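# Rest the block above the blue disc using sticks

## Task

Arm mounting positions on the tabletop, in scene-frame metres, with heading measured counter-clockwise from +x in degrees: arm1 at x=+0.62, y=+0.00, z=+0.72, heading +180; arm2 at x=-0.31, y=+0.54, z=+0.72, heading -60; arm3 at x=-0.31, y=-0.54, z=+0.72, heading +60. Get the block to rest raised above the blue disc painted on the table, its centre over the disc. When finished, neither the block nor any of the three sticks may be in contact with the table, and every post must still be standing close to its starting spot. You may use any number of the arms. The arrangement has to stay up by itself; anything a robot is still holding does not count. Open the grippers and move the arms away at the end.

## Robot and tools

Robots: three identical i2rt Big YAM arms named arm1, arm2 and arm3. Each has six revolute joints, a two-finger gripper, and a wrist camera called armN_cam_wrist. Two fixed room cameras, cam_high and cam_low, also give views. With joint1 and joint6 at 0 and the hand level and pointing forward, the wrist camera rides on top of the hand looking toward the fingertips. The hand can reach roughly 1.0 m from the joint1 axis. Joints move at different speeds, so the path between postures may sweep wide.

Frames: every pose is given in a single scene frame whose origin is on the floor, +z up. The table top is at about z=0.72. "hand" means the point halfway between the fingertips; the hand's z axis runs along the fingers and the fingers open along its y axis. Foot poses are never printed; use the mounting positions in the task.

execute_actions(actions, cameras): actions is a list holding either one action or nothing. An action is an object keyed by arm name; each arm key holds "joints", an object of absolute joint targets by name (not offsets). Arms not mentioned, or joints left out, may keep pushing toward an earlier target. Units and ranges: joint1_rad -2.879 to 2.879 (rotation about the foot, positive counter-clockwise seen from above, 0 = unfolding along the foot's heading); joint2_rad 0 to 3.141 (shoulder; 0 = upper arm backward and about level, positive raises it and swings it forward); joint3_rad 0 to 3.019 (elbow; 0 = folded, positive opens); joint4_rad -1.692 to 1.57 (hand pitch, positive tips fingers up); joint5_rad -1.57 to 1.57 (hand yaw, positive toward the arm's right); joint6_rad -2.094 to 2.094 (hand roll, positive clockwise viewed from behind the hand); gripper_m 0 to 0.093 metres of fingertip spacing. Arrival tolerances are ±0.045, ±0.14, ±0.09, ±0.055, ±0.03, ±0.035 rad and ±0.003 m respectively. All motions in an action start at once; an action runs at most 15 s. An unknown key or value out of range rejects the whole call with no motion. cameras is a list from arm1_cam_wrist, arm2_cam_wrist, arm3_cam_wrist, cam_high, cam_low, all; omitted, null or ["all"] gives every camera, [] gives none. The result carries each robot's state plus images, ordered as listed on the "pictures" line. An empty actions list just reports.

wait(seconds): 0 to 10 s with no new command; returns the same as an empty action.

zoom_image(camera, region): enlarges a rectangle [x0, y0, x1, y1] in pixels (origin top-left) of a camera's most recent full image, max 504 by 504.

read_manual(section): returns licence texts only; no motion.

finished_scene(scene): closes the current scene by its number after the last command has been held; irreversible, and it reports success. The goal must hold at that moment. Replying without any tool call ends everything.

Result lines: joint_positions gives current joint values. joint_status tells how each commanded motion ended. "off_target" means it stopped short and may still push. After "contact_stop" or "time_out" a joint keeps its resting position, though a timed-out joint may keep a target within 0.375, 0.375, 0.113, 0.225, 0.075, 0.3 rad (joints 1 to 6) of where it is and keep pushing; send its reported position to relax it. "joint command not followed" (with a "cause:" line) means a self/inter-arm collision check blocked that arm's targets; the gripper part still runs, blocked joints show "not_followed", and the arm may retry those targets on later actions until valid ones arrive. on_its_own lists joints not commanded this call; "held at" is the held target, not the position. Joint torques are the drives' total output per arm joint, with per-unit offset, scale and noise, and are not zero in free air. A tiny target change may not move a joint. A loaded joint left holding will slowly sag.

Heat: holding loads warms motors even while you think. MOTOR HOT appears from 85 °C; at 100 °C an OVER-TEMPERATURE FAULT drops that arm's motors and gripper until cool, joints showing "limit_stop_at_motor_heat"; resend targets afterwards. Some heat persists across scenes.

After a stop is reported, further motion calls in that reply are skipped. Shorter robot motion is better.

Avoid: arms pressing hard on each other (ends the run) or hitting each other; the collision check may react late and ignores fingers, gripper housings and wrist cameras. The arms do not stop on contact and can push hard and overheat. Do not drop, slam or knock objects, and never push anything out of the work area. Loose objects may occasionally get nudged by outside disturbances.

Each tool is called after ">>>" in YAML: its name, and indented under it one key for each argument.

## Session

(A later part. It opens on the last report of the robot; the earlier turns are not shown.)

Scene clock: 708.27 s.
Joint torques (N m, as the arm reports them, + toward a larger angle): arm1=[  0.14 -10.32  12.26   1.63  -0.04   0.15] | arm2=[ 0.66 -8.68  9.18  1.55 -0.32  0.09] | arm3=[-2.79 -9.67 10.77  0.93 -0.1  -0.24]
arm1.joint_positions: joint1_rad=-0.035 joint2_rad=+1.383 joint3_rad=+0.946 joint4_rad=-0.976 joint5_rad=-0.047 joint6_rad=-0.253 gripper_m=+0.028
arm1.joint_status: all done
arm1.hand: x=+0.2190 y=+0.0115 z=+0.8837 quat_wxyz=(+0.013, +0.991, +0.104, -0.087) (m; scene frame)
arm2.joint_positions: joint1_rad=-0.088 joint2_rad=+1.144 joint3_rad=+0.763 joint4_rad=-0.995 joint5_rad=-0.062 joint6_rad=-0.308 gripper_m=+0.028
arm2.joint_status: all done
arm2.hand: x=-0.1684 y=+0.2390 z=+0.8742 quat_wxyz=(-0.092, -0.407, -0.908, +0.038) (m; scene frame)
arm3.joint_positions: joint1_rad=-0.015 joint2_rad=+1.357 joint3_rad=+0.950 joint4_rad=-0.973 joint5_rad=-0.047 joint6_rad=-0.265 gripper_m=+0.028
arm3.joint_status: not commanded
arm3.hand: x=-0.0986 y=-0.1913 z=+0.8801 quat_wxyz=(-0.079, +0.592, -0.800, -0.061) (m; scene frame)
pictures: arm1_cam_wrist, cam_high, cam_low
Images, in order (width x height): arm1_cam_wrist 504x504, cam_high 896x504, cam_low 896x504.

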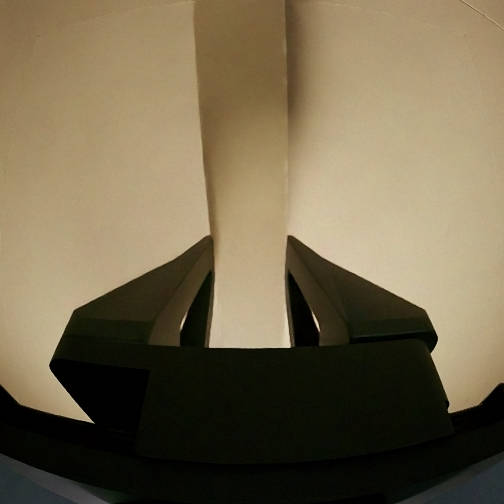

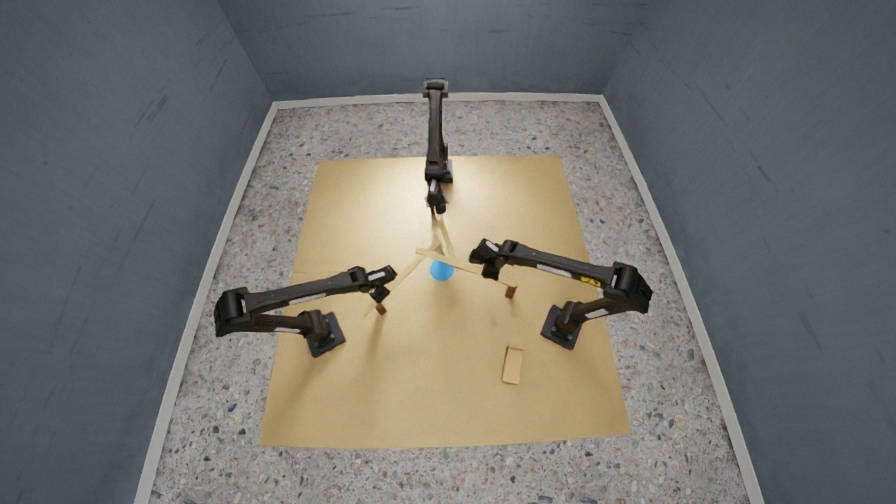

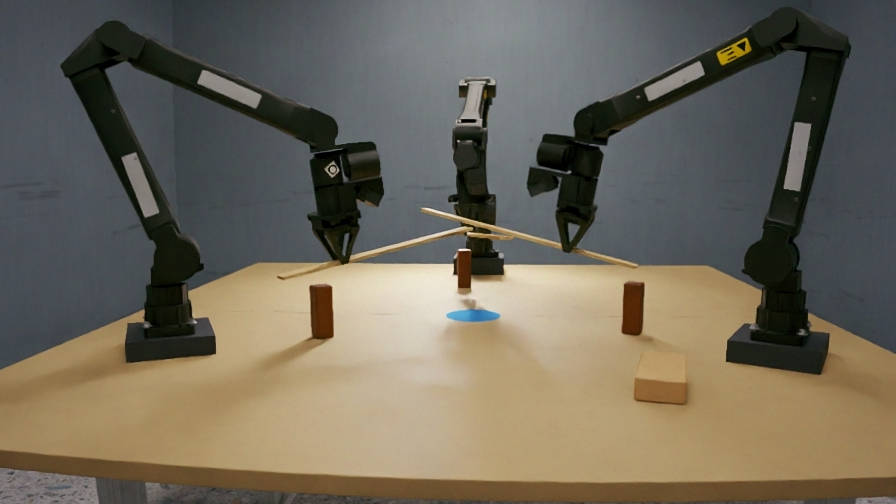

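>>> execute_actions:
  actions:
    - {"arm1":{"joints":{"joint1_rad":-0.11,"joint2_rad":1.2,"joint3_rad":0.78,"joint5_rad":-0.065,"joint6_rad":-0.335}}}

>>> zoom_image:
  camera: "cam_low"
  region: [260, 170, 660, 300]

>>> zoom_image:
  camera: "cam_high"
  region: [350, 170, 540, 330]

Scene clock: 756.17 s.
Joint torques (N m, as the arm reports them, + toward a larger angle): arm1=[-0.3  -7.35  7.48  1.59 -0.14  0.  ] | arm2=[ 0.54 -8.64  9.23  1.53 -0.33  0.09] | arm3=[-2.8  -9.85 10.6   0.92 -0.13 -0.24]
arm1.joint_positions: joint1_rad=-0.107 joint2_rad=+1.203 joint3_rad=+0.783 joint4_rad=-0.973 joint5_rad=-0.063 joint6_rad=-0.327 gripper_m=+0.028
arm1.joint_status: all done
arm1.hand: x=+0.2814 y=+0.0305 z=+0.8829 quat_wxyz=(+0.012, +0.989, +0.106, -0.099) (m; scene frame)
arm2.joint_positions: joint1_rad=-0.088 joint2_rad=+1.144 joint3_rad=+0.763 joint4_rad=-0.995 joint5_rad=-0.062 joint6_rad=-0.308 gripper_m=+0.028
arm2.joint_status: not commanded
arm2.hand: x=-0.1684 y=+0.2390 z=+0.8742 quat_wxyz=(-0.092, -0.407, -0.908, +0.038) (m; scene frame)
arm3.joint_positions: joint1_rad=-0.015 joint2_rad=+1.357 joint3_rad=+0.952 joint4_rad=-0.972 joint5_rad=-0.047 joint6_rad=-0.265 gripper_m=+0.028
arm3.joint_status: not commanded
arm3.hand: x=-0.0978 y=-0.1902 z=+0.8812 quat_wxyz=(-0.080, +0.592, -0.800, -0.062) (m; scene frame)
pictures: arm1_cam_wrist, arm2_cam_wrist, arm3_cam_wrist, cam_high, cam_low
Images, in order (width x height): arm1_cam_wrist 504x504, arm2_cam_wrist 504x504, arm3_cam_wrist 504x504, cam_high 896x504, cam_low 896x504.

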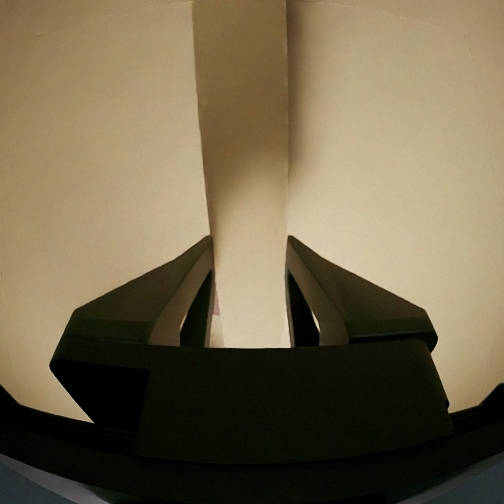

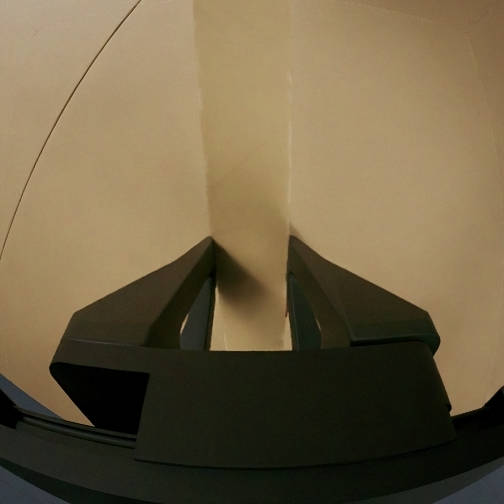

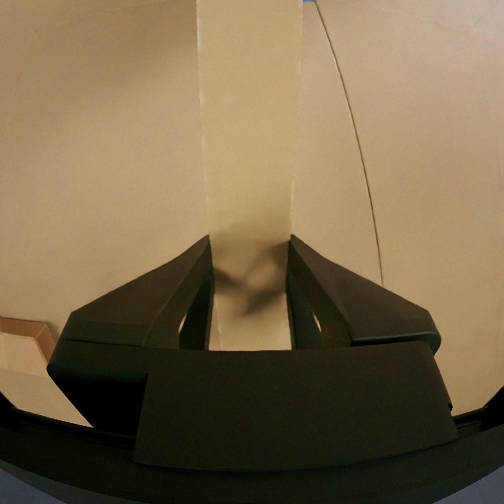

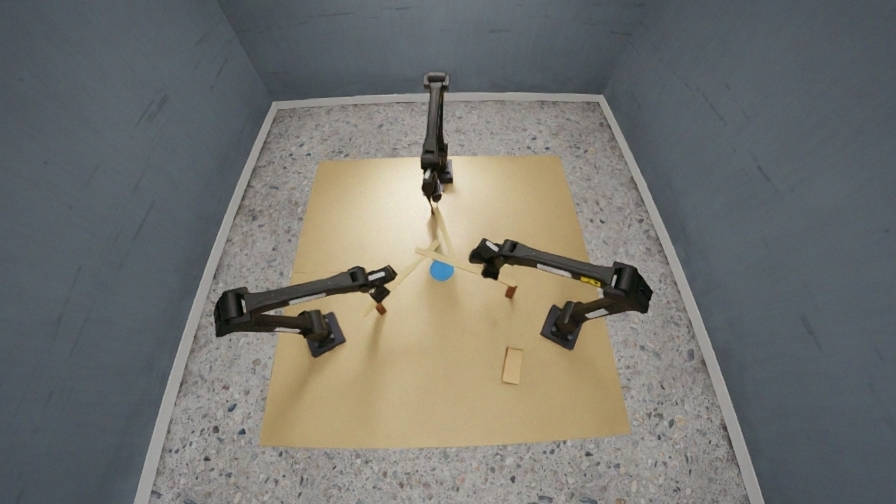

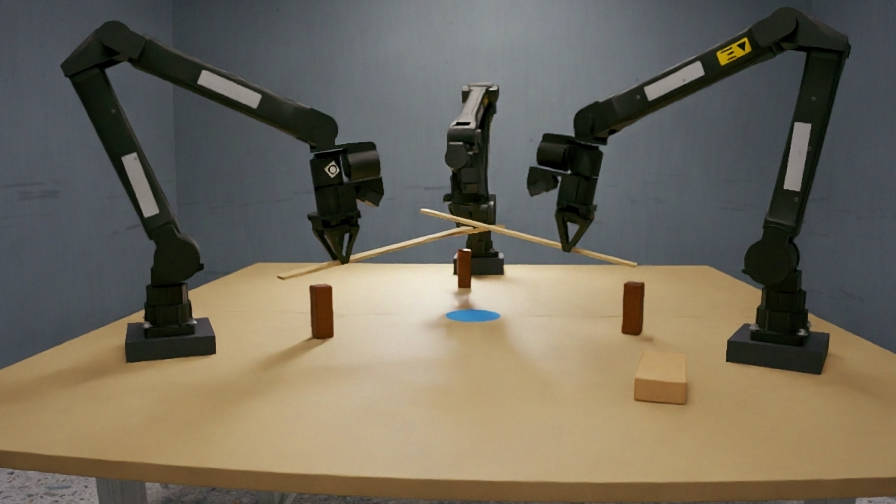

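Region (260, 170, 660, 300) of cam_low's 896x504 image, scaled by 1.260, with more detail than that image has; it fills the top 164 rows of this view, and the rest is white.

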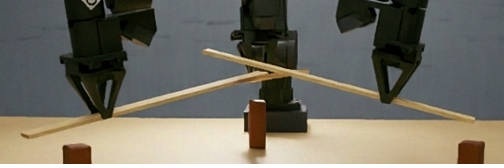

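Region (350, 170, 540, 330) of cam_high's 896x504 image, scaled by 2.653, with more detail than that image has; it fills the top 424 rows of this view, and the rest is white.

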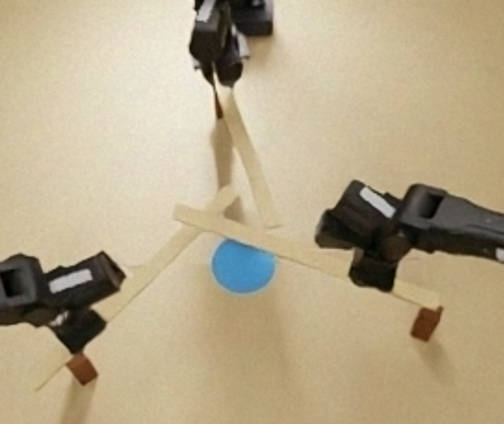

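>>> execute_actions:
  actions: []
  cameras: ["cam_high","cam_low"]

Scene clock: 778.50 s.
Joint torques (N m, as the arm reports them, + toward a larger angle): arm1=[-0.24 -7.2   7.58  1.55 -0.14  0.  ] | arm2=[ 0.48 -8.82  9.17  1.55 -0.32  0.09] | arm3=[-2.93 -9.97 10.62  0.93 -0.1  -0.23]
arm1.joint_positions: joint1_rad=-0.107 joint2_rad=+1.203 joint3_rad=+0.783 joint4_rad=-0.973 joint5_rad=-0.063 joint6_rad=-0.327 gripper_m=+0.028
arm1.joint_status: all done
arm1.hand: x=+0.2814 y=+0.0305 z=+0.8829 quat_wxyz=(+0.012, +0.989, +0.106, -0.099) (m; scene frame)
arm2.joint_positions: joint1_rad=-0.088 joint2_rad=+1.144 joint3_rad=+0.763 joint4_rad=-0.995 joint5_rad=-0.062 joint6_rad=-0.308 gripper_m=+0.028
arm2.joint_status: not commanded
arm2.hand: x=-0.1684 y=+0.2390 z=+0.8742 quat_wxyz=(-0.092, -0.407, -0.908, +0.038) (m; scene frame)
arm3.joint_positions: joint1_rad=-0.015 joint2_rad=+1.357 joint3_rad=+0.952 joint4_rad=-0.972 joint5_rad=-0.047 joint6_rad=-0.265 gripper_m=+0.028
arm3.joint_status: not commanded
arm3.hand: x=-0.0978 y=-0.1902 z=+0.8812 quat_wxyz=(-0.080, +0.592, -0.800, -0.062) (m; scene frame)
pictures: cam_high, cam_low
Images, in order (width x height): cam_high 896x504, cam_low 896x504.

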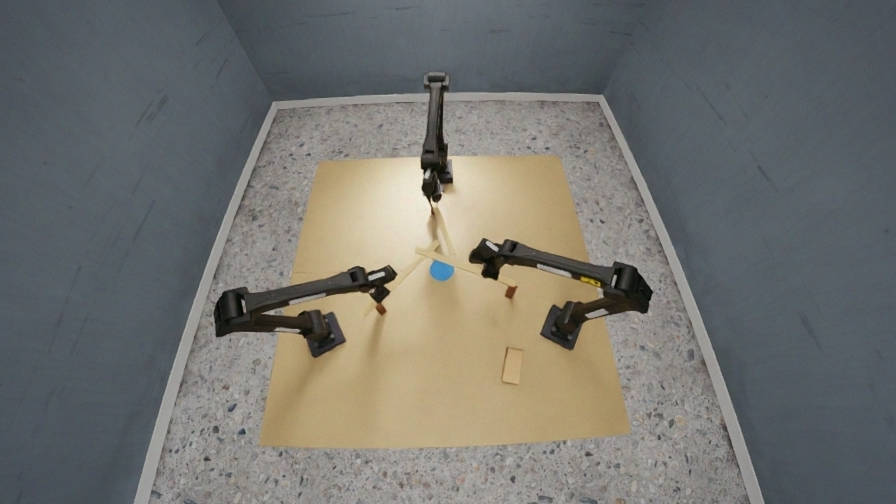

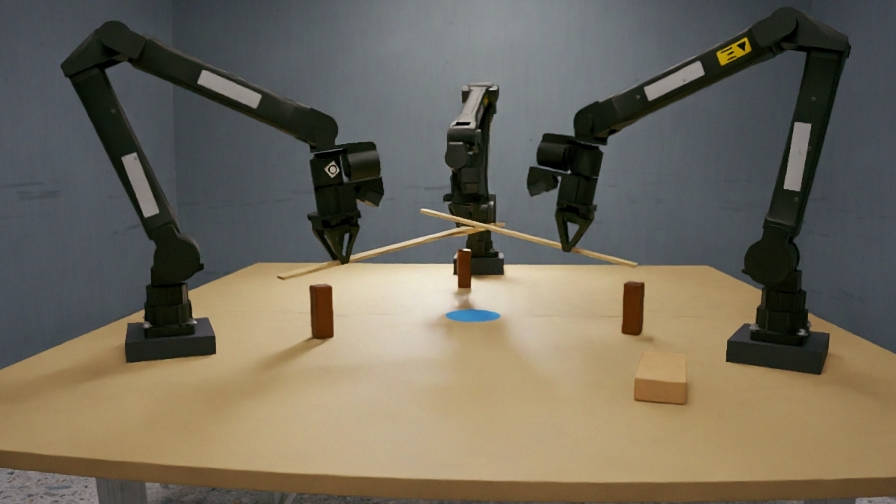

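>>> zoom_image:
  camera: "cam_low"
  region: [380, 170, 560, 290]

>>> zoom_image:
  camera: "cam_high"
  region: [350, 170, 540, 330]

Region (380, 170, 560, 290) of cam_low's 896x504 image, scaled by 2.800, with more detail than that image has.

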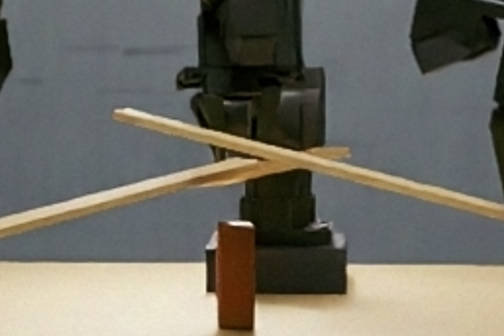

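Region (350, 170, 540, 330) of cam_high's 896x504 image, scaled by 2.653, with more detail than that image has; it fills the top 424 rows of this view, and the rest is white.

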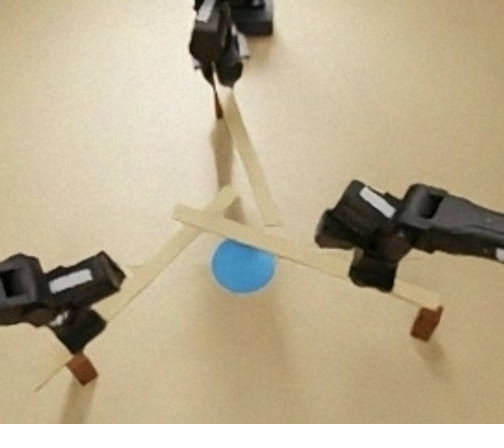

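>>> execute_actions:
  actions:
    - {"arm1":{"joints":{"joint1_rad":-0.133,"joint2_rad":1.115,"joint3_rad":0.72,"joint4_rad":-0.863,"joint5_rad":-0.118,"joint6_rad":-0.345}},"arm3":{"joints":{"joint2_rad":1.327,"joint3_rad":0.930,"joint4_rad":-0.922}}}
  cameras: ["cam_high","cam_low"]

Scene clock: 844.73 s.
Joint torques (N m, as the arm reports them, + toward a larger angle): arm1=[-1.22 -6.66  7.93  2.09 -0.19 -0.01] | arm2=[ 0.57 -8.74  9.23  1.57 -0.31  0.08] | arm3=[-2.91 -9.66  7.13  1.08 -0.12 -0.25]
arm1.joint_positions: joint1_rad=-0.119 joint2_rad=+1.124 joint3_rad=+0.720 joint4_rad=-0.884 joint5_rad=-0.115 joint6_rad=-0.337 gripper_m=+0.028
arm1.joint_status: all done
arm1.hand: x=+0.2831 y=+0.0253 z=+0.8881 quat_wxyz=(+0.024, +0.981, +0.110, -0.156) (m; scene frame)
arm2.joint_positions: joint1_rad=-0.088 joint2_rad=+1.144 joint3_rad=+0.763 joint4_rad=-0.995 joint5_rad=-0.062 joint6_rad=-0.308 gripper_m=+0.028
arm2.joint_status: not commanded
arm2.hand: x=-0.1684 y=+0.2390 z=+0.8742 quat_wxyz=(-0.092, -0.407, -0.908, +0.038) (m; scene frame)
arm3.joint_positions: joint1_rad=-0.015 joint2_rad=+1.336 joint3_rad=+0.930 joint4_rad=-0.935 joint5_rad=-0.047 joint6_rad=-0.265 gripper_m=+0.028
arm3.joint_status: all done
arm3.hand: x=-0.0976 y=-0.1899 z=+0.8822 quat_wxyz=(-0.097, +0.591, -0.798, -0.068) (m; scene frame)
pictures: cam_high, cam_low
Images, in order (width x height): cam_high 896x504, cam_low 896x504.

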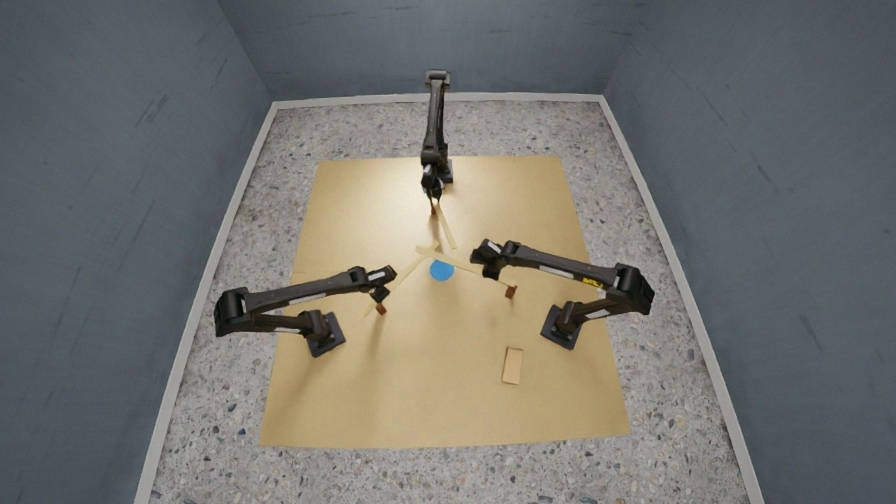

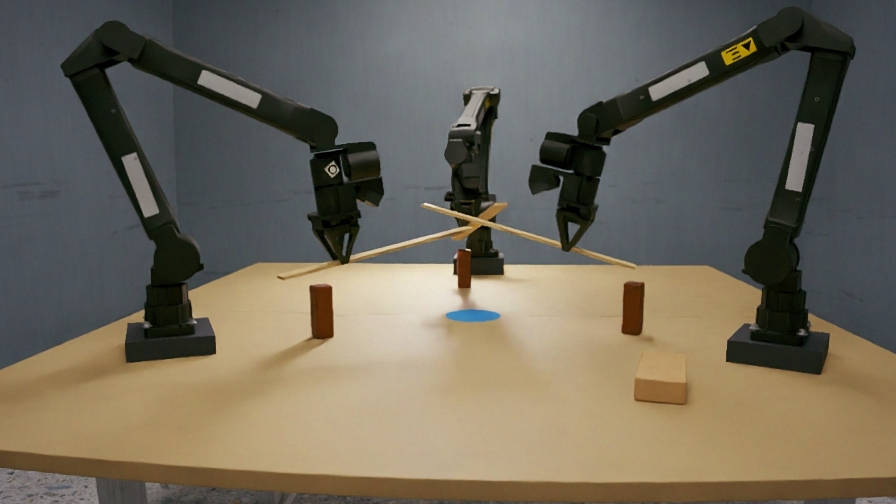

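>>> zoom_image:
  camera: "cam_low"
  region: [400, 180, 550, 270]

Region (400, 180, 550, 270) of cam_low's 896x504 image, scaled by 3.360, with more detail than that image has; it fills the top 302 rows of this view, and the rest is white.

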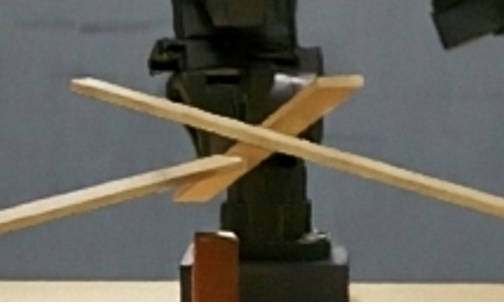

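>>> execute_actions:
  actions:
    - {"arm1":{"joints":{"joint1_rad":-0.046,"joint2_rad":1.313,"joint3_rad":0.925,"joint4_rad":-0.828,"joint5_rad":-0.078,"joint6_rad":-0.256}}}
  cameras: ["cam_high","cam_low"]

Scene clock: 866.00 s.
Joint torques (N m, as the arm reports them, + toward a larger angle): arm1=[ 0.42 -9.32 12.15  1.76 -0.02  0.15] | arm2=[ 0.49 -8.89  9.24  1.58 -0.31  0.08] | arm3=[-2.99 -9.9   7.18  1.12 -0.12 -0.24]
arm1.joint_positions: joint1_rad=-0.053 joint2_rad=+1.316 joint3_rad=+0.875 joint4_rad=-0.842 joint5_rad=-0.079 joint6_rad=-0.264 gripper_m=+0.028
arm1.joint_status: all done
arm1.hand: x=+0.2143 y=+0.0135 z=+0.8886 quat_wxyz=(+0.017, +0.983, +0.104, -0.153) (m; scene frame)
arm2.joint_positions: joint1_rad=-0.088 joint2_rad=+1.144 joint3_rad=+0.763 joint4_rad=-0.995 joint5_rad=-0.062 joint6_rad=-0.308 gripper_m=+0.028
arm2.joint_status: not commanded
arm2.hand: x=-0.1684 y=+0.2390 z=+0.8742 quat_wxyz=(-0.092, -0.407, -0.908, +0.038) (m; scene frame)
arm3.joint_positions: joint1_rad=-0.015 joint2_rad=+1.336 joint3_rad=+0.930 joint4_rad=-0.935 joint5_rad=-0.047 joint6_rad=-0.265 gripper_m=+0.028
arm3.joint_status: not commanded
arm3.hand: x=-0.0976 y=-0.1899 z=+0.8822 quat_wxyz=(-0.097, +0.591, -0.798, -0.068) (m; scene frame)
pictures: cam_high, cam_low
Images, in order (width x height): cam_high 896x504, cam_low 896x504.

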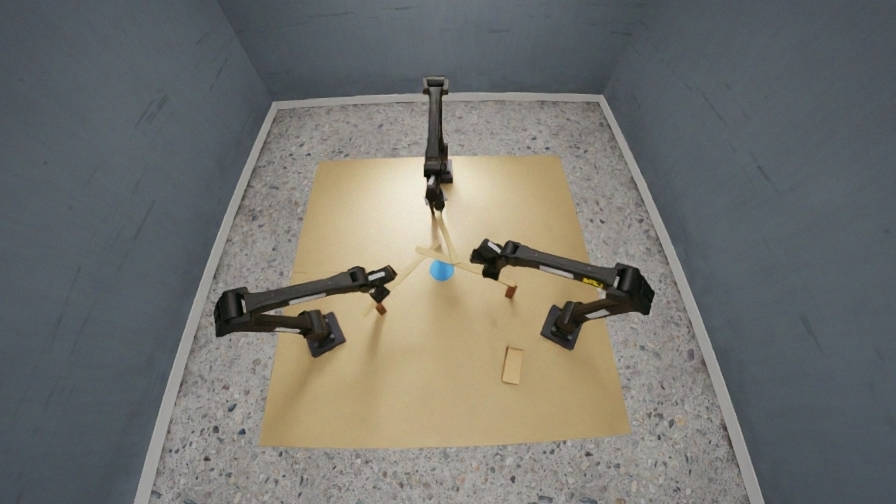

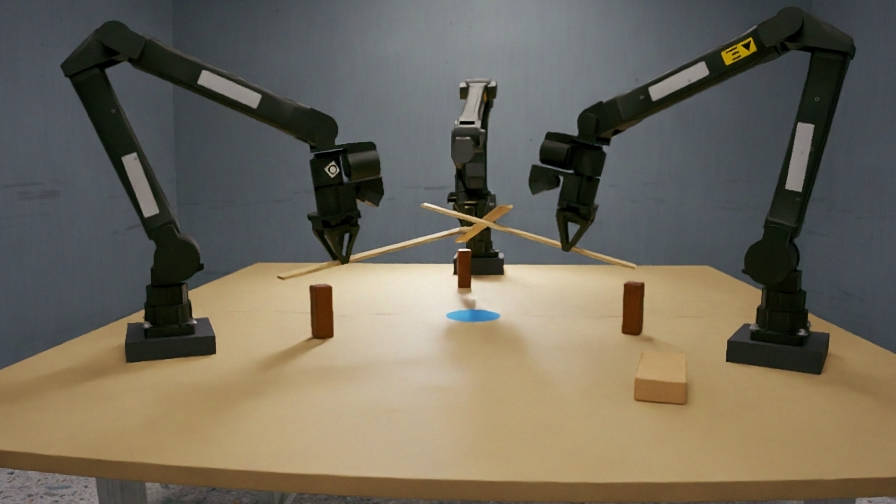

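>>> zoom_image:
  camera: "cam_low"
  region: [400, 180, 550, 270]

>>> zoom_image:
  camera: "cam_high"
  region: [350, 170, 540, 330]

Region (400, 180, 550, 270) of cam_low's 896x504 image, scaled by 3.360, with more detail than that image has; it fills the top 302 rows of this view, and the rest is white.

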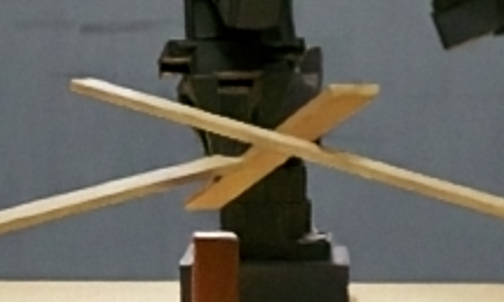

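Region (350, 170, 540, 330) of cam_high's 896x504 image, scaled by 2.653, with more detail than that image has; it fills the top 424 rows of this view, and the rest is white.

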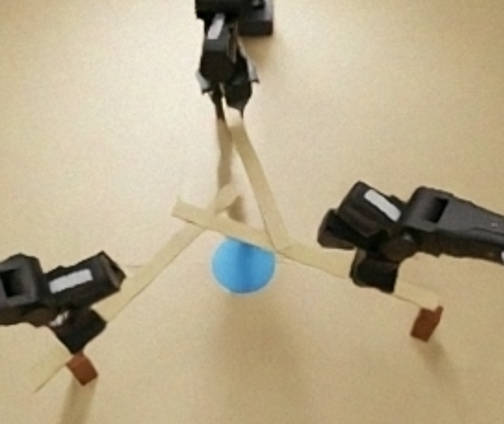

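>>> execute_actions:
  actions:
    - {"arm2":{"joints":{"joint1_rad":-0.110,"joint2_rad":1.066,"joint3_rad":0.707,"joint4_rad":-0.902,"joint5_rad":-0.100}}}
  cameras: ["cam_high","cam_low"]

>>> zoom_image:
  camera: "cam_low"
  region: [400, 180, 550, 270]

>>> zoom_image:
  camera: "cam_high"
  region: [350, 170, 540, 330]

Scene clock: 906.90 s.
Joint torques (N m, as the arm reports them, + toward a larger angle): arm1=[ 0.4  -9.33 12.13  1.83 -0.02  0.15] | arm2=[-0.4  -7.22  8.73  1.77 -0.37  0.08] | arm3=[ -2.84 -10.02   7.08   1.2   -0.1   -0.23]
arm1.joint_positions: joint1_rad=-0.053 joint2_rad=+1.316 joint3_rad=+0.875 joint4_rad=-0.842 joint5_rad=-0.079 joint6_rad=-0.263 gripper_m=+0.028
arm1.joint_status: not commanded
arm1.hand: x=+0.2143 y=+0.0135 z=+0.8886 quat_wxyz=(+0.017, +0.983, +0.104, -0.153) (m; scene frame)
arm2.joint_positions: joint1_rad=-0.104 joint2_rad=+1.067 joint3_rad=+0.706 joint4_rad=-0.929 joint5_rad=-0.096 joint6_rad=-0.308 gripper_m=+0.028
arm2.joint_status: all done
arm2.hand: x=-0.1700 y=+0.2440 z=+0.8782 quat_wxyz=(-0.134, -0.409, -0.901, +0.055) (m; scene frame)
arm3.joint_positions: joint1_rad=-0.015 joint2_rad=+1.336 joint3_rad=+0.930 joint4_rad=-0.935 joint5_rad=-0.047 joint6_rad=-0.265 gripper_m=+0.028
arm3.joint_status: not commanded
arm3.hand: x=-0.0976 y=-0.1899 z=+0.8822 quat_wxyz=(-0.097, +0.591, -0.798, -0.068) (m; scene frame)
pictures: cam_high, cam_low
Images, in order (width x height): cam_high 896x504, cam_low 896x504.

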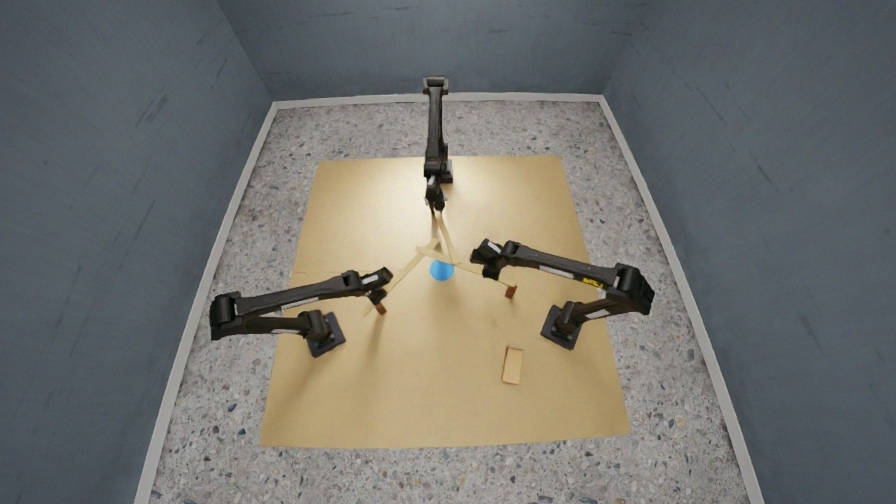

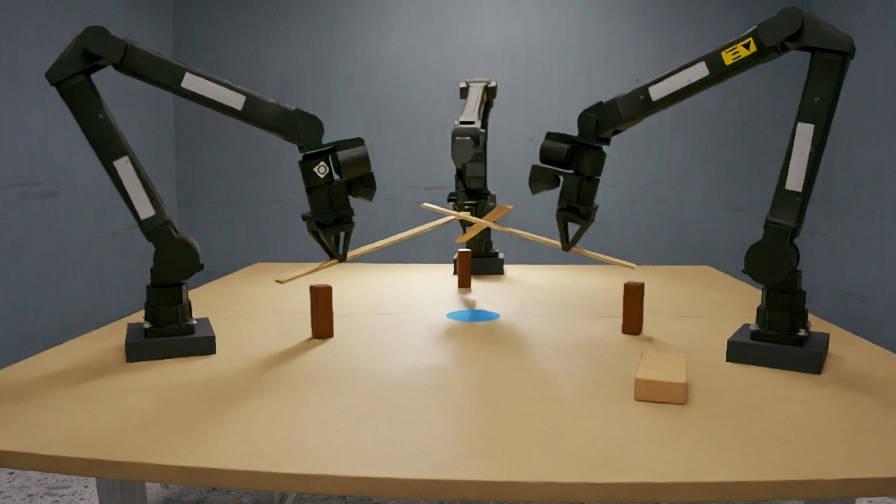

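Region (400, 180, 550, 270) of cam_low's 896x504 image, scaled by 3.360, with more detail than that image has; it fills the top 302 rows of this view, and the rest is white.

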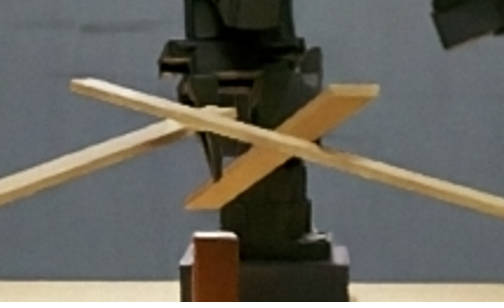

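Region (350, 170, 540, 330) of cam_high's 896x504 image, scaled by 2.653, with more detail than that image has; it fills the top 424 rows of this view, and the rest is white.

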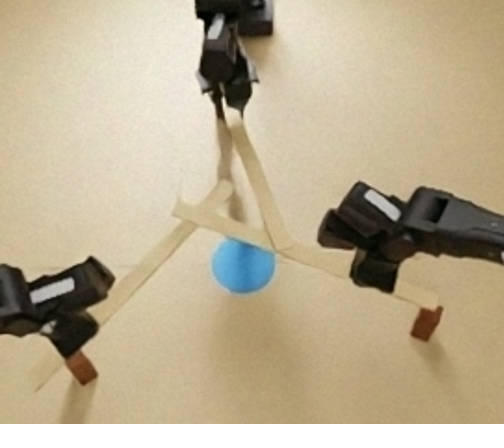

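>>> execute_actions:
  actions:
    - {"arm2":{"joints":{"joint3_rad":0.748,"joint4_rad":-0.89,"joint1_rad":-0.09}}}
  cameras: []

Scene clock: 936.93 s.
Joint torques (N m, as the arm reports them, + toward a larger angle): arm1=[ 0.52 -9.36 12.16  1.83 -0.02  0.17] | arm2=[ 0.83 -7.23 11.86  1.84 -0.37  0.08] | arm3=[ -2.84 -10.16   7.13   1.16  -0.1   -0.22]
arm1.joint_positions: joint1_rad=-0.053 joint2_rad=+1.316 joint3_rad=+0.875 joint4_rad=-0.842 joint5_rad=-0.079 joint6_rad=-0.263 gripper_m=+0.028
arm1.joint_status: not commanded
arm1.hand: x=+0.2143 y=+0.0135 z=+0.8886 quat_wxyz=(+0.017, +0.983, +0.104, -0.153) (m; scene frame)
arm2.joint_positions: joint1_rad=-0.097 joint2_rad=+1.067 joint3_rad=+0.706 joint4_rad=-0.917 joint5_rad=-0.096 joint6_rad=-0.308 gripper_m=+0.028
arm2.joint_status: all done
arm2.hand: x=-0.1667 y=+0.2424 z=+0.8791 quat_wxyz=(-0.139, -0.405, -0.902, +0.059) (m; scene frame)
arm3.joint_positions: joint1_rad=-0.015 joint2_rad=+1.336 joint3_rad=+0.930 joint4_rad=-0.935 joint5_rad=-0.047 joint6_rad=-0.265 gripper_m=+0.028
arm3.joint_status: not commanded
arm3.hand: x=-0.0976 y=-0.1899 z=+0.8822 quat_wxyz=(-0.097, +0.591, -0.798, -0.068) (m; scene frame)
pictures: none
No camera images: the call's "cameras" was empty. Leave "cameras" out to get every camera's image.

>>> execute_actions:
  actions:
    - {"arm2":{"joints":{"joint1_rad":-0.050,"joint2_rad":1.181,"joint3_rad":0.864,"joint4_rad":-0.888,"joint5_rad":-0.078,"joint6_rad":-0.262}}}
  cameras: ["cam_high","cam_low"]

>>> zoom_image:
  camera: "cam_low"
  region: [400, 180, 550, 270]

>>> zoom_image:
  camera: "cam_high"
  region: [350, 170, 540, 330]

Scene clock: 942.20 s.
Joint torques (N m, as the arm reports them, + toward a larger angle): arm1=[ 0.47 -9.53 12.13  1.81 -0.03  0.15] | arm2=[ 0.37 -9.64 12.25  1.53 -0.03  0.09] | arm3=[-2.99 -9.96  7.15  1.18 -0.11 -0.24]
arm1.joint_positions: joint1_rad=-0.053 joint2_rad=+1.316 joint3_rad=+0.875 joint4_rad=-0.842 joint5_rad=-0.079 joint6_rad=-0.263 gripper_m=+0.028
arm1.joint_status: not commanded
arm1.hand: x=+0.2143 y=+0.0135 z=+0.8886 quat_wxyz=(+0.017, +0.983, +0.104, -0.153) (m; scene frame)
arm2.joint_positions: joint1_rad=-0.052 joint2_rad=+1.186 joint3_rad=+0.816 joint4_rad=-0.907 joint5_rad=-0.081 joint6_rad=-0.275 gripper_m=+0.028
arm2.joint_status: all done
arm2.hand: x=-0.1372 y=+0.2090 z=+0.8877 quat_wxyz=(-0.137, -0.400, -0.904, +0.060) (m; scene frame)
arm3.joint_positions: joint1_rad=-0.015 joint2_rad=+1.336 joint3_rad=+0.930 joint4_rad=-0.935 joint5_rad=-0.047 joint6_rad=-0.265 gripper_m=+0.028
arm3.joint_status: not commanded
arm3.hand: x=-0.0976 y=-0.1899 z=+0.8822 quat_wxyz=(-0.097, +0.591, -0.798, -0.068) (m; scene frame)
pictures: cam_high, cam_low
Images, in order (width x height): cam_high 896x504, cam_low 896x504.

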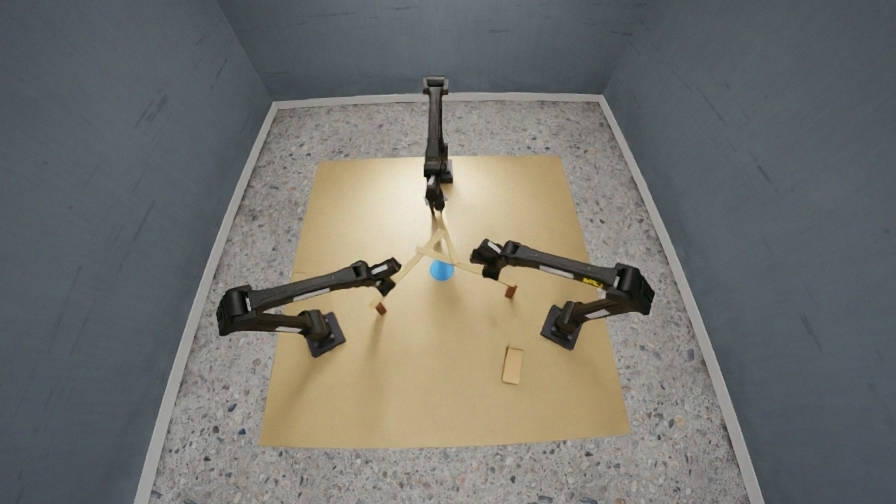

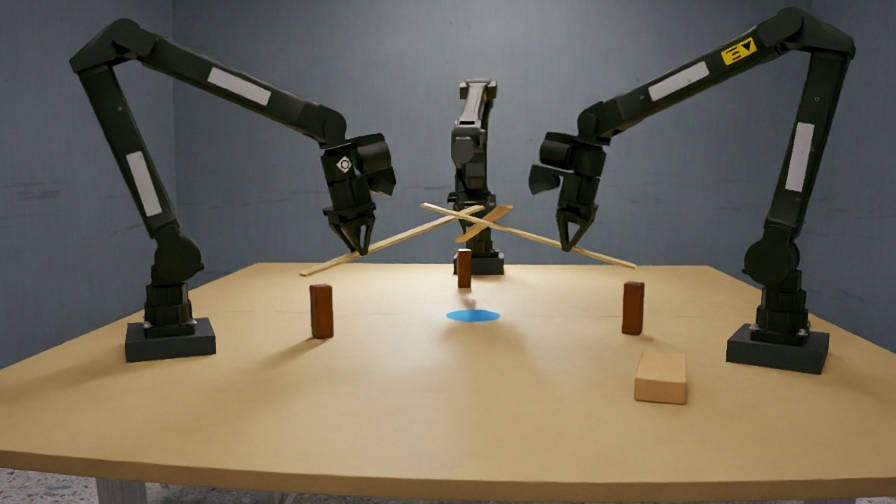

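Region (400, 180, 550, 270) of cam_low's 896x504 image, scaled by 3.360, with more detail than that image has; it fills the top 302 rows of this view, and the rest is white.

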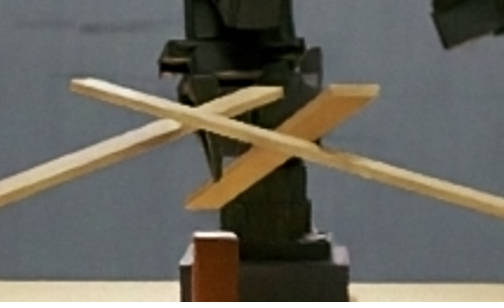

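Region (350, 170, 540, 330) of cam_high's 896x504 image, scaled by 2.653, with more detail than that image has; it fills the top 424 rows of this view, and the rest is white.

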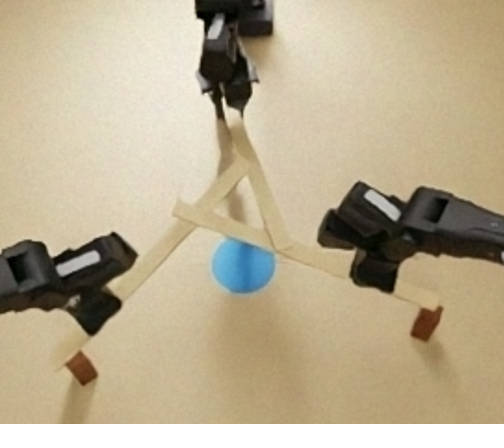

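>>> execute_actions:
  actions:
    - {"arm2":{"joints":{"joint1_rad":-0.022,"joint2_rad":1.278,"joint3_rad":0.968,"joint5_rad":-0.070,"joint6_rad":-0.231}}}
  cameras: ["cam_high","cam_low"]

>>> zoom_image:
  camera: "cam_low"
  region: [400, 180, 550, 270]

>>> zoom_image:
  camera: "cam_high"
  region: [350, 170, 540, 330]

Scene clock: 949.53 s.
Joint torques (N m, as the arm reports them, + toward a larger angle): arm1=[ 0.44 -9.48 12.15  1.81 -0.02  0.15] | arm2=[  0.64 -10.81  12.44   1.56  -0.05   0.06] | arm3=[-3.08 -9.98  7.1   1.19 -0.12 -0.25]
arm1.joint_positions: joint1_rad=-0.053 joint2_rad=+1.316 joint3_rad=+0.875 joint4_rad=-0.842 joint5_rad=-0.079 joint6_rad=-0.263 gripper_m=+0.028
arm1.joint_status: not commanded
arm1.hand: x=+0.2143 y=+0.0135 z=+0.8886 quat_wxyz=(+0.017, +0.983, +0.104, -0.153) (m; scene frame)
arm2.joint_positions: joint1_rad=-0.026 joint2_rad=+1.280 joint3_rad=+0.920 joint4_rad=-0.907 joint5_rad=-0.073 joint6_rad=-0.244 gripper_m=+0.028
arm2.joint_status: all done
arm2.hand: x=-0.1120 y=+0.1780 z=+0.8972 quat_wxyz=(-0.140, -0.403, -0.902, +0.062) (m; scene frame)
arm3.joint_positions: joint1_rad=-0.015 joint2_rad=+1.336 joint3_rad=+0.930 joint4_rad=-0.935 joint5_rad=-0.047 joint6_rad=-0.265 gripper_m=+0.028
arm3.joint_status: not commanded
arm3.hand: x=-0.0976 y=-0.1899 z=+0.8822 quat_wxyz=(-0.097, +0.591, -0.798, -0.068) (m; scene frame)
pictures: cam_high, cam_low
Images, in order (width x height): cam_high 896x504, cam_low 896x504.

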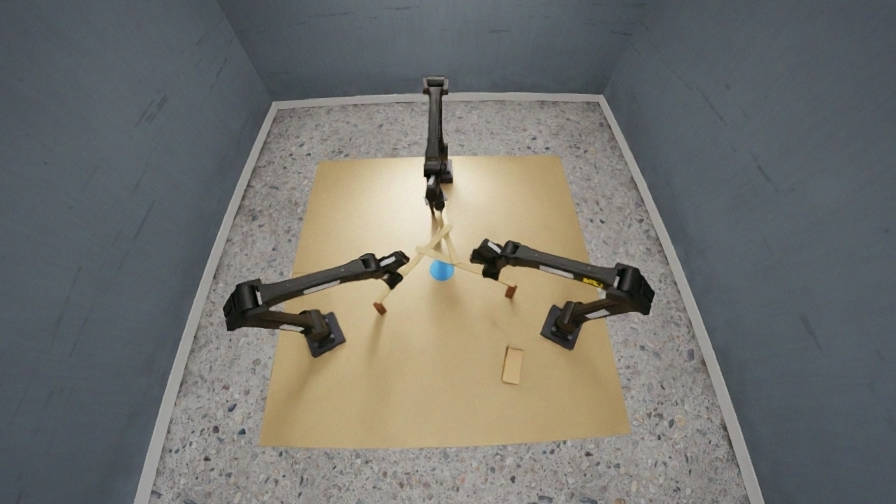

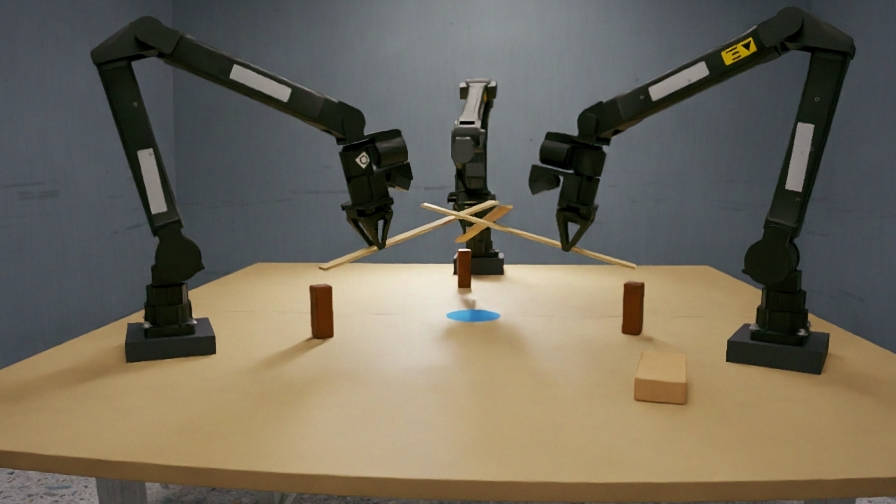

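Region (400, 180, 550, 270) of cam_low's 896x504 image, scaled by 3.360, with more detail than that image has; it fills the top 302 rows of this view, and the rest is white.

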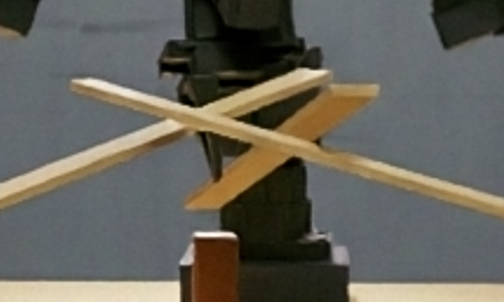

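Region (350, 170, 540, 330) of cam_high's 896x504 image, scaled by 2.653, with more detail than that image has; it fills the top 424 rows of this view, and the rest is white.

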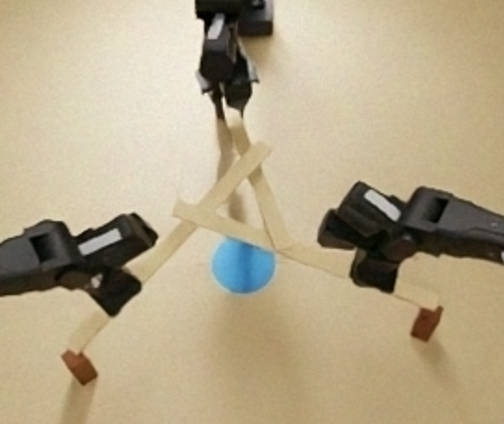

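>>> execute_actions:
  actions:
    - {"arm1":{"joints":{"joint1_rad":-0.041,"joint2_rad":1.381,"joint4_rad":-0.804,"joint5_rad":-0.064}},"arm2":{"joints":{"joint2_rad":1.334,"joint3_rad":0.905,"joint4_rad":-0.876,"joint5_rad":-0.060}},"arm3":{"joints":{"joint2_rad":1.385}}}

Scene clock: 990.90 s.
Joint torques (N m, as the arm reports them, + toward a larger angle): arm1=[ 0.85 -9.78 11.81  1.97  0.02  0.15] | arm2=[  0.73 -10.96   8.62   1.57  -0.02   0.08] | arm3=[ -2.96 -10.51   7.     1.09  -0.12  -0.24]
arm1.joint_positions: joint1_rad=-0.053 joint2_rad=+1.381 joint3_rad=+0.875 joint4_rad=-0.824 joint5_rad=-0.066 joint6_rad=-0.263 gripper_m=+0.028
arm1.joint_status: all done
arm1.hand: x=+0.2116 y=+0.0159 z=+0.8647 quat_wxyz=(+0.014, +0.986, +0.102, -0.130) (m; scene frame)
arm2.joint_positions: joint1_rad=-0.026 joint2_rad=+1.336 joint3_rad=+0.901 joint4_rad=-0.900 joint5_rad=-0.063 joint6_rad=-0.244 gripper_m=+0.028
arm2.joint_status: all done
arm2.hand: x=-0.1160 y=+0.1823 z=+0.8684 quat_wxyz=(-0.111, -0.406, -0.906, +0.045) (m; scene frame)
arm3.joint_positions: joint1_rad=-0.015 joint2_rad=+1.387 joint3_rad=+0.930 joint4_rad=-0.934 joint5_rad=-0.047 joint6_rad=-0.265 gripper_m=+0.028
arm3.joint_status: all done
arm3.hand: x=-0.0981 y=-0.1903 z=+0.8625 quat_wxyz=(-0.073, +0.592, -0.800, -0.059) (m; scene frame)
pictures: arm1_cam_wrist, arm2_cam_wrist, arm3_cam_wrist, cam_high, cam_low
Images, in order (width x height): arm1_cam_wrist 504x504, arm2_cam_wrist 504x504, arm3_cam_wrist 504x504, cam_high 896x504, cam_low 896x504.

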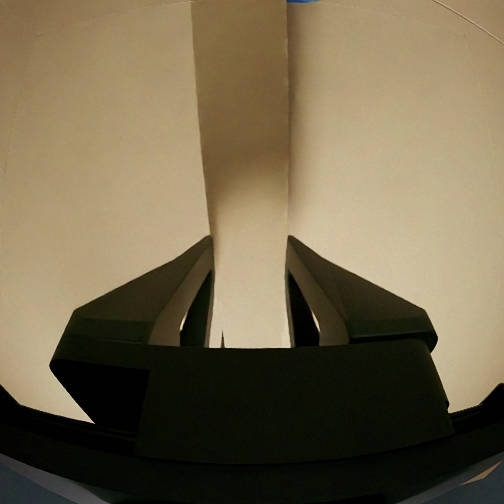

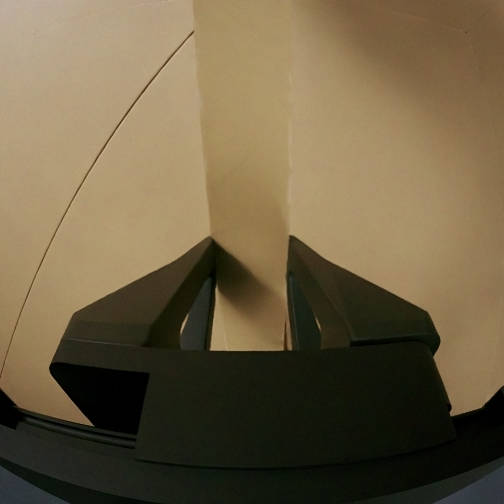

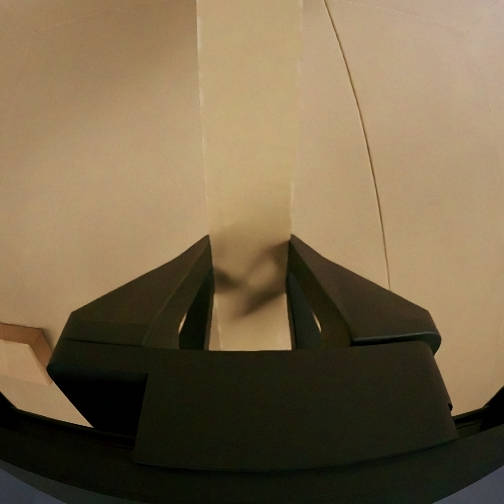

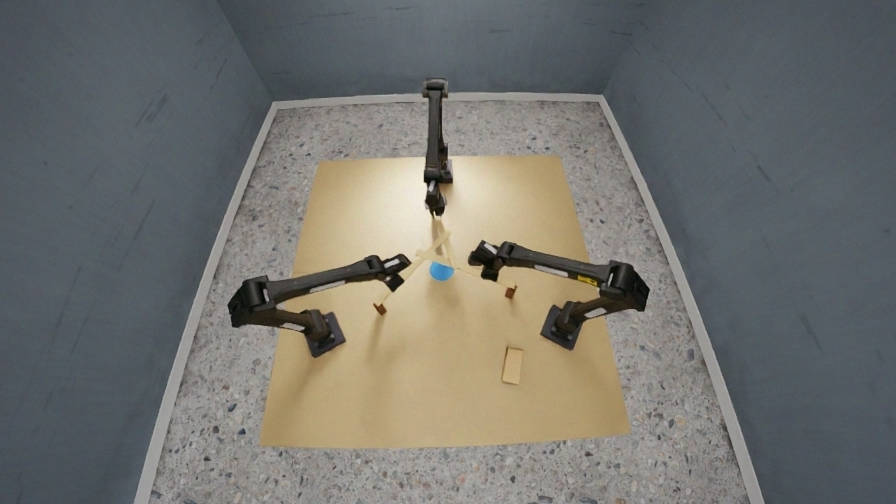

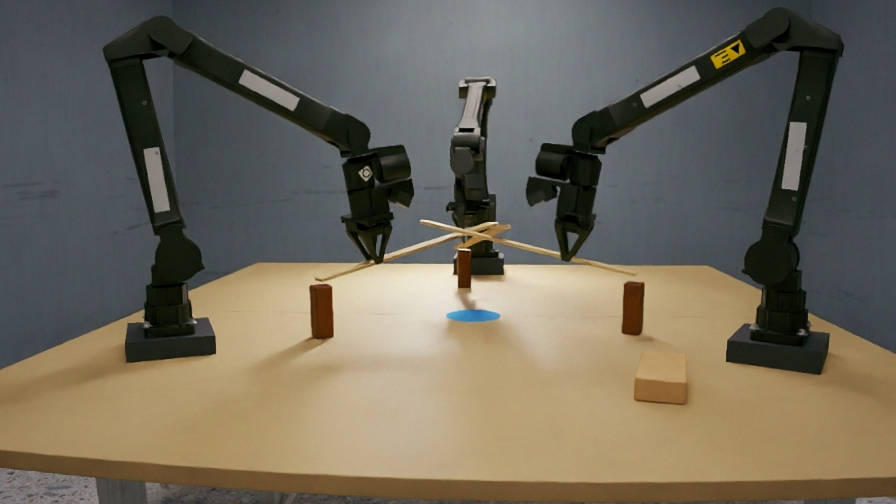

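>>> zoom_image:
  camera: "cam_high"
  region: [360, 270, 420, 330]

>>> zoom_image:
  camera: "cam_high"
  region: [480, 260, 540, 320]

>>> zoom_image:
  camera: "cam_low"
  region: [280, 200, 680, 350]

Region (360, 270, 420, 330) of cam_high's 896x504 image, scaled by 8.400, with more detail than that image has.

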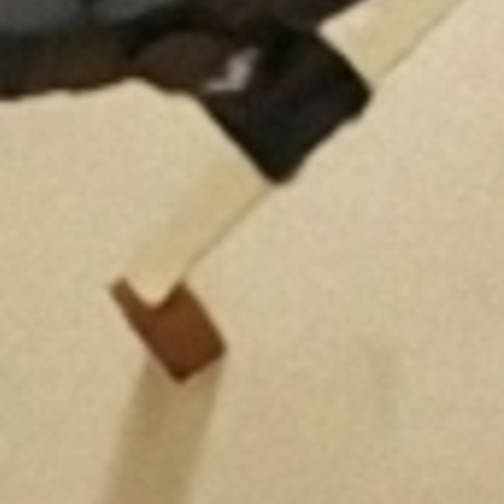

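Region (480, 260, 540, 320) of cam_high's 896x504 image, scaled by 8.400, with more detail than that image has.

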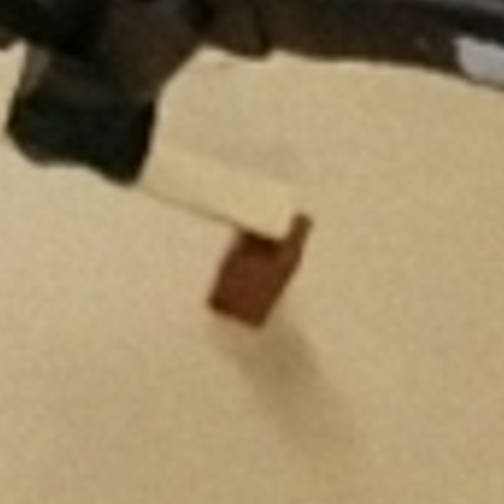

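Region (280, 200, 680, 350) of cam_low's 896x504 image, scaled by 1.260, with more detail than that image has; it fills the top 189 rows of this view, and the rest is white.

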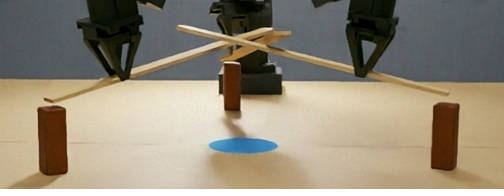

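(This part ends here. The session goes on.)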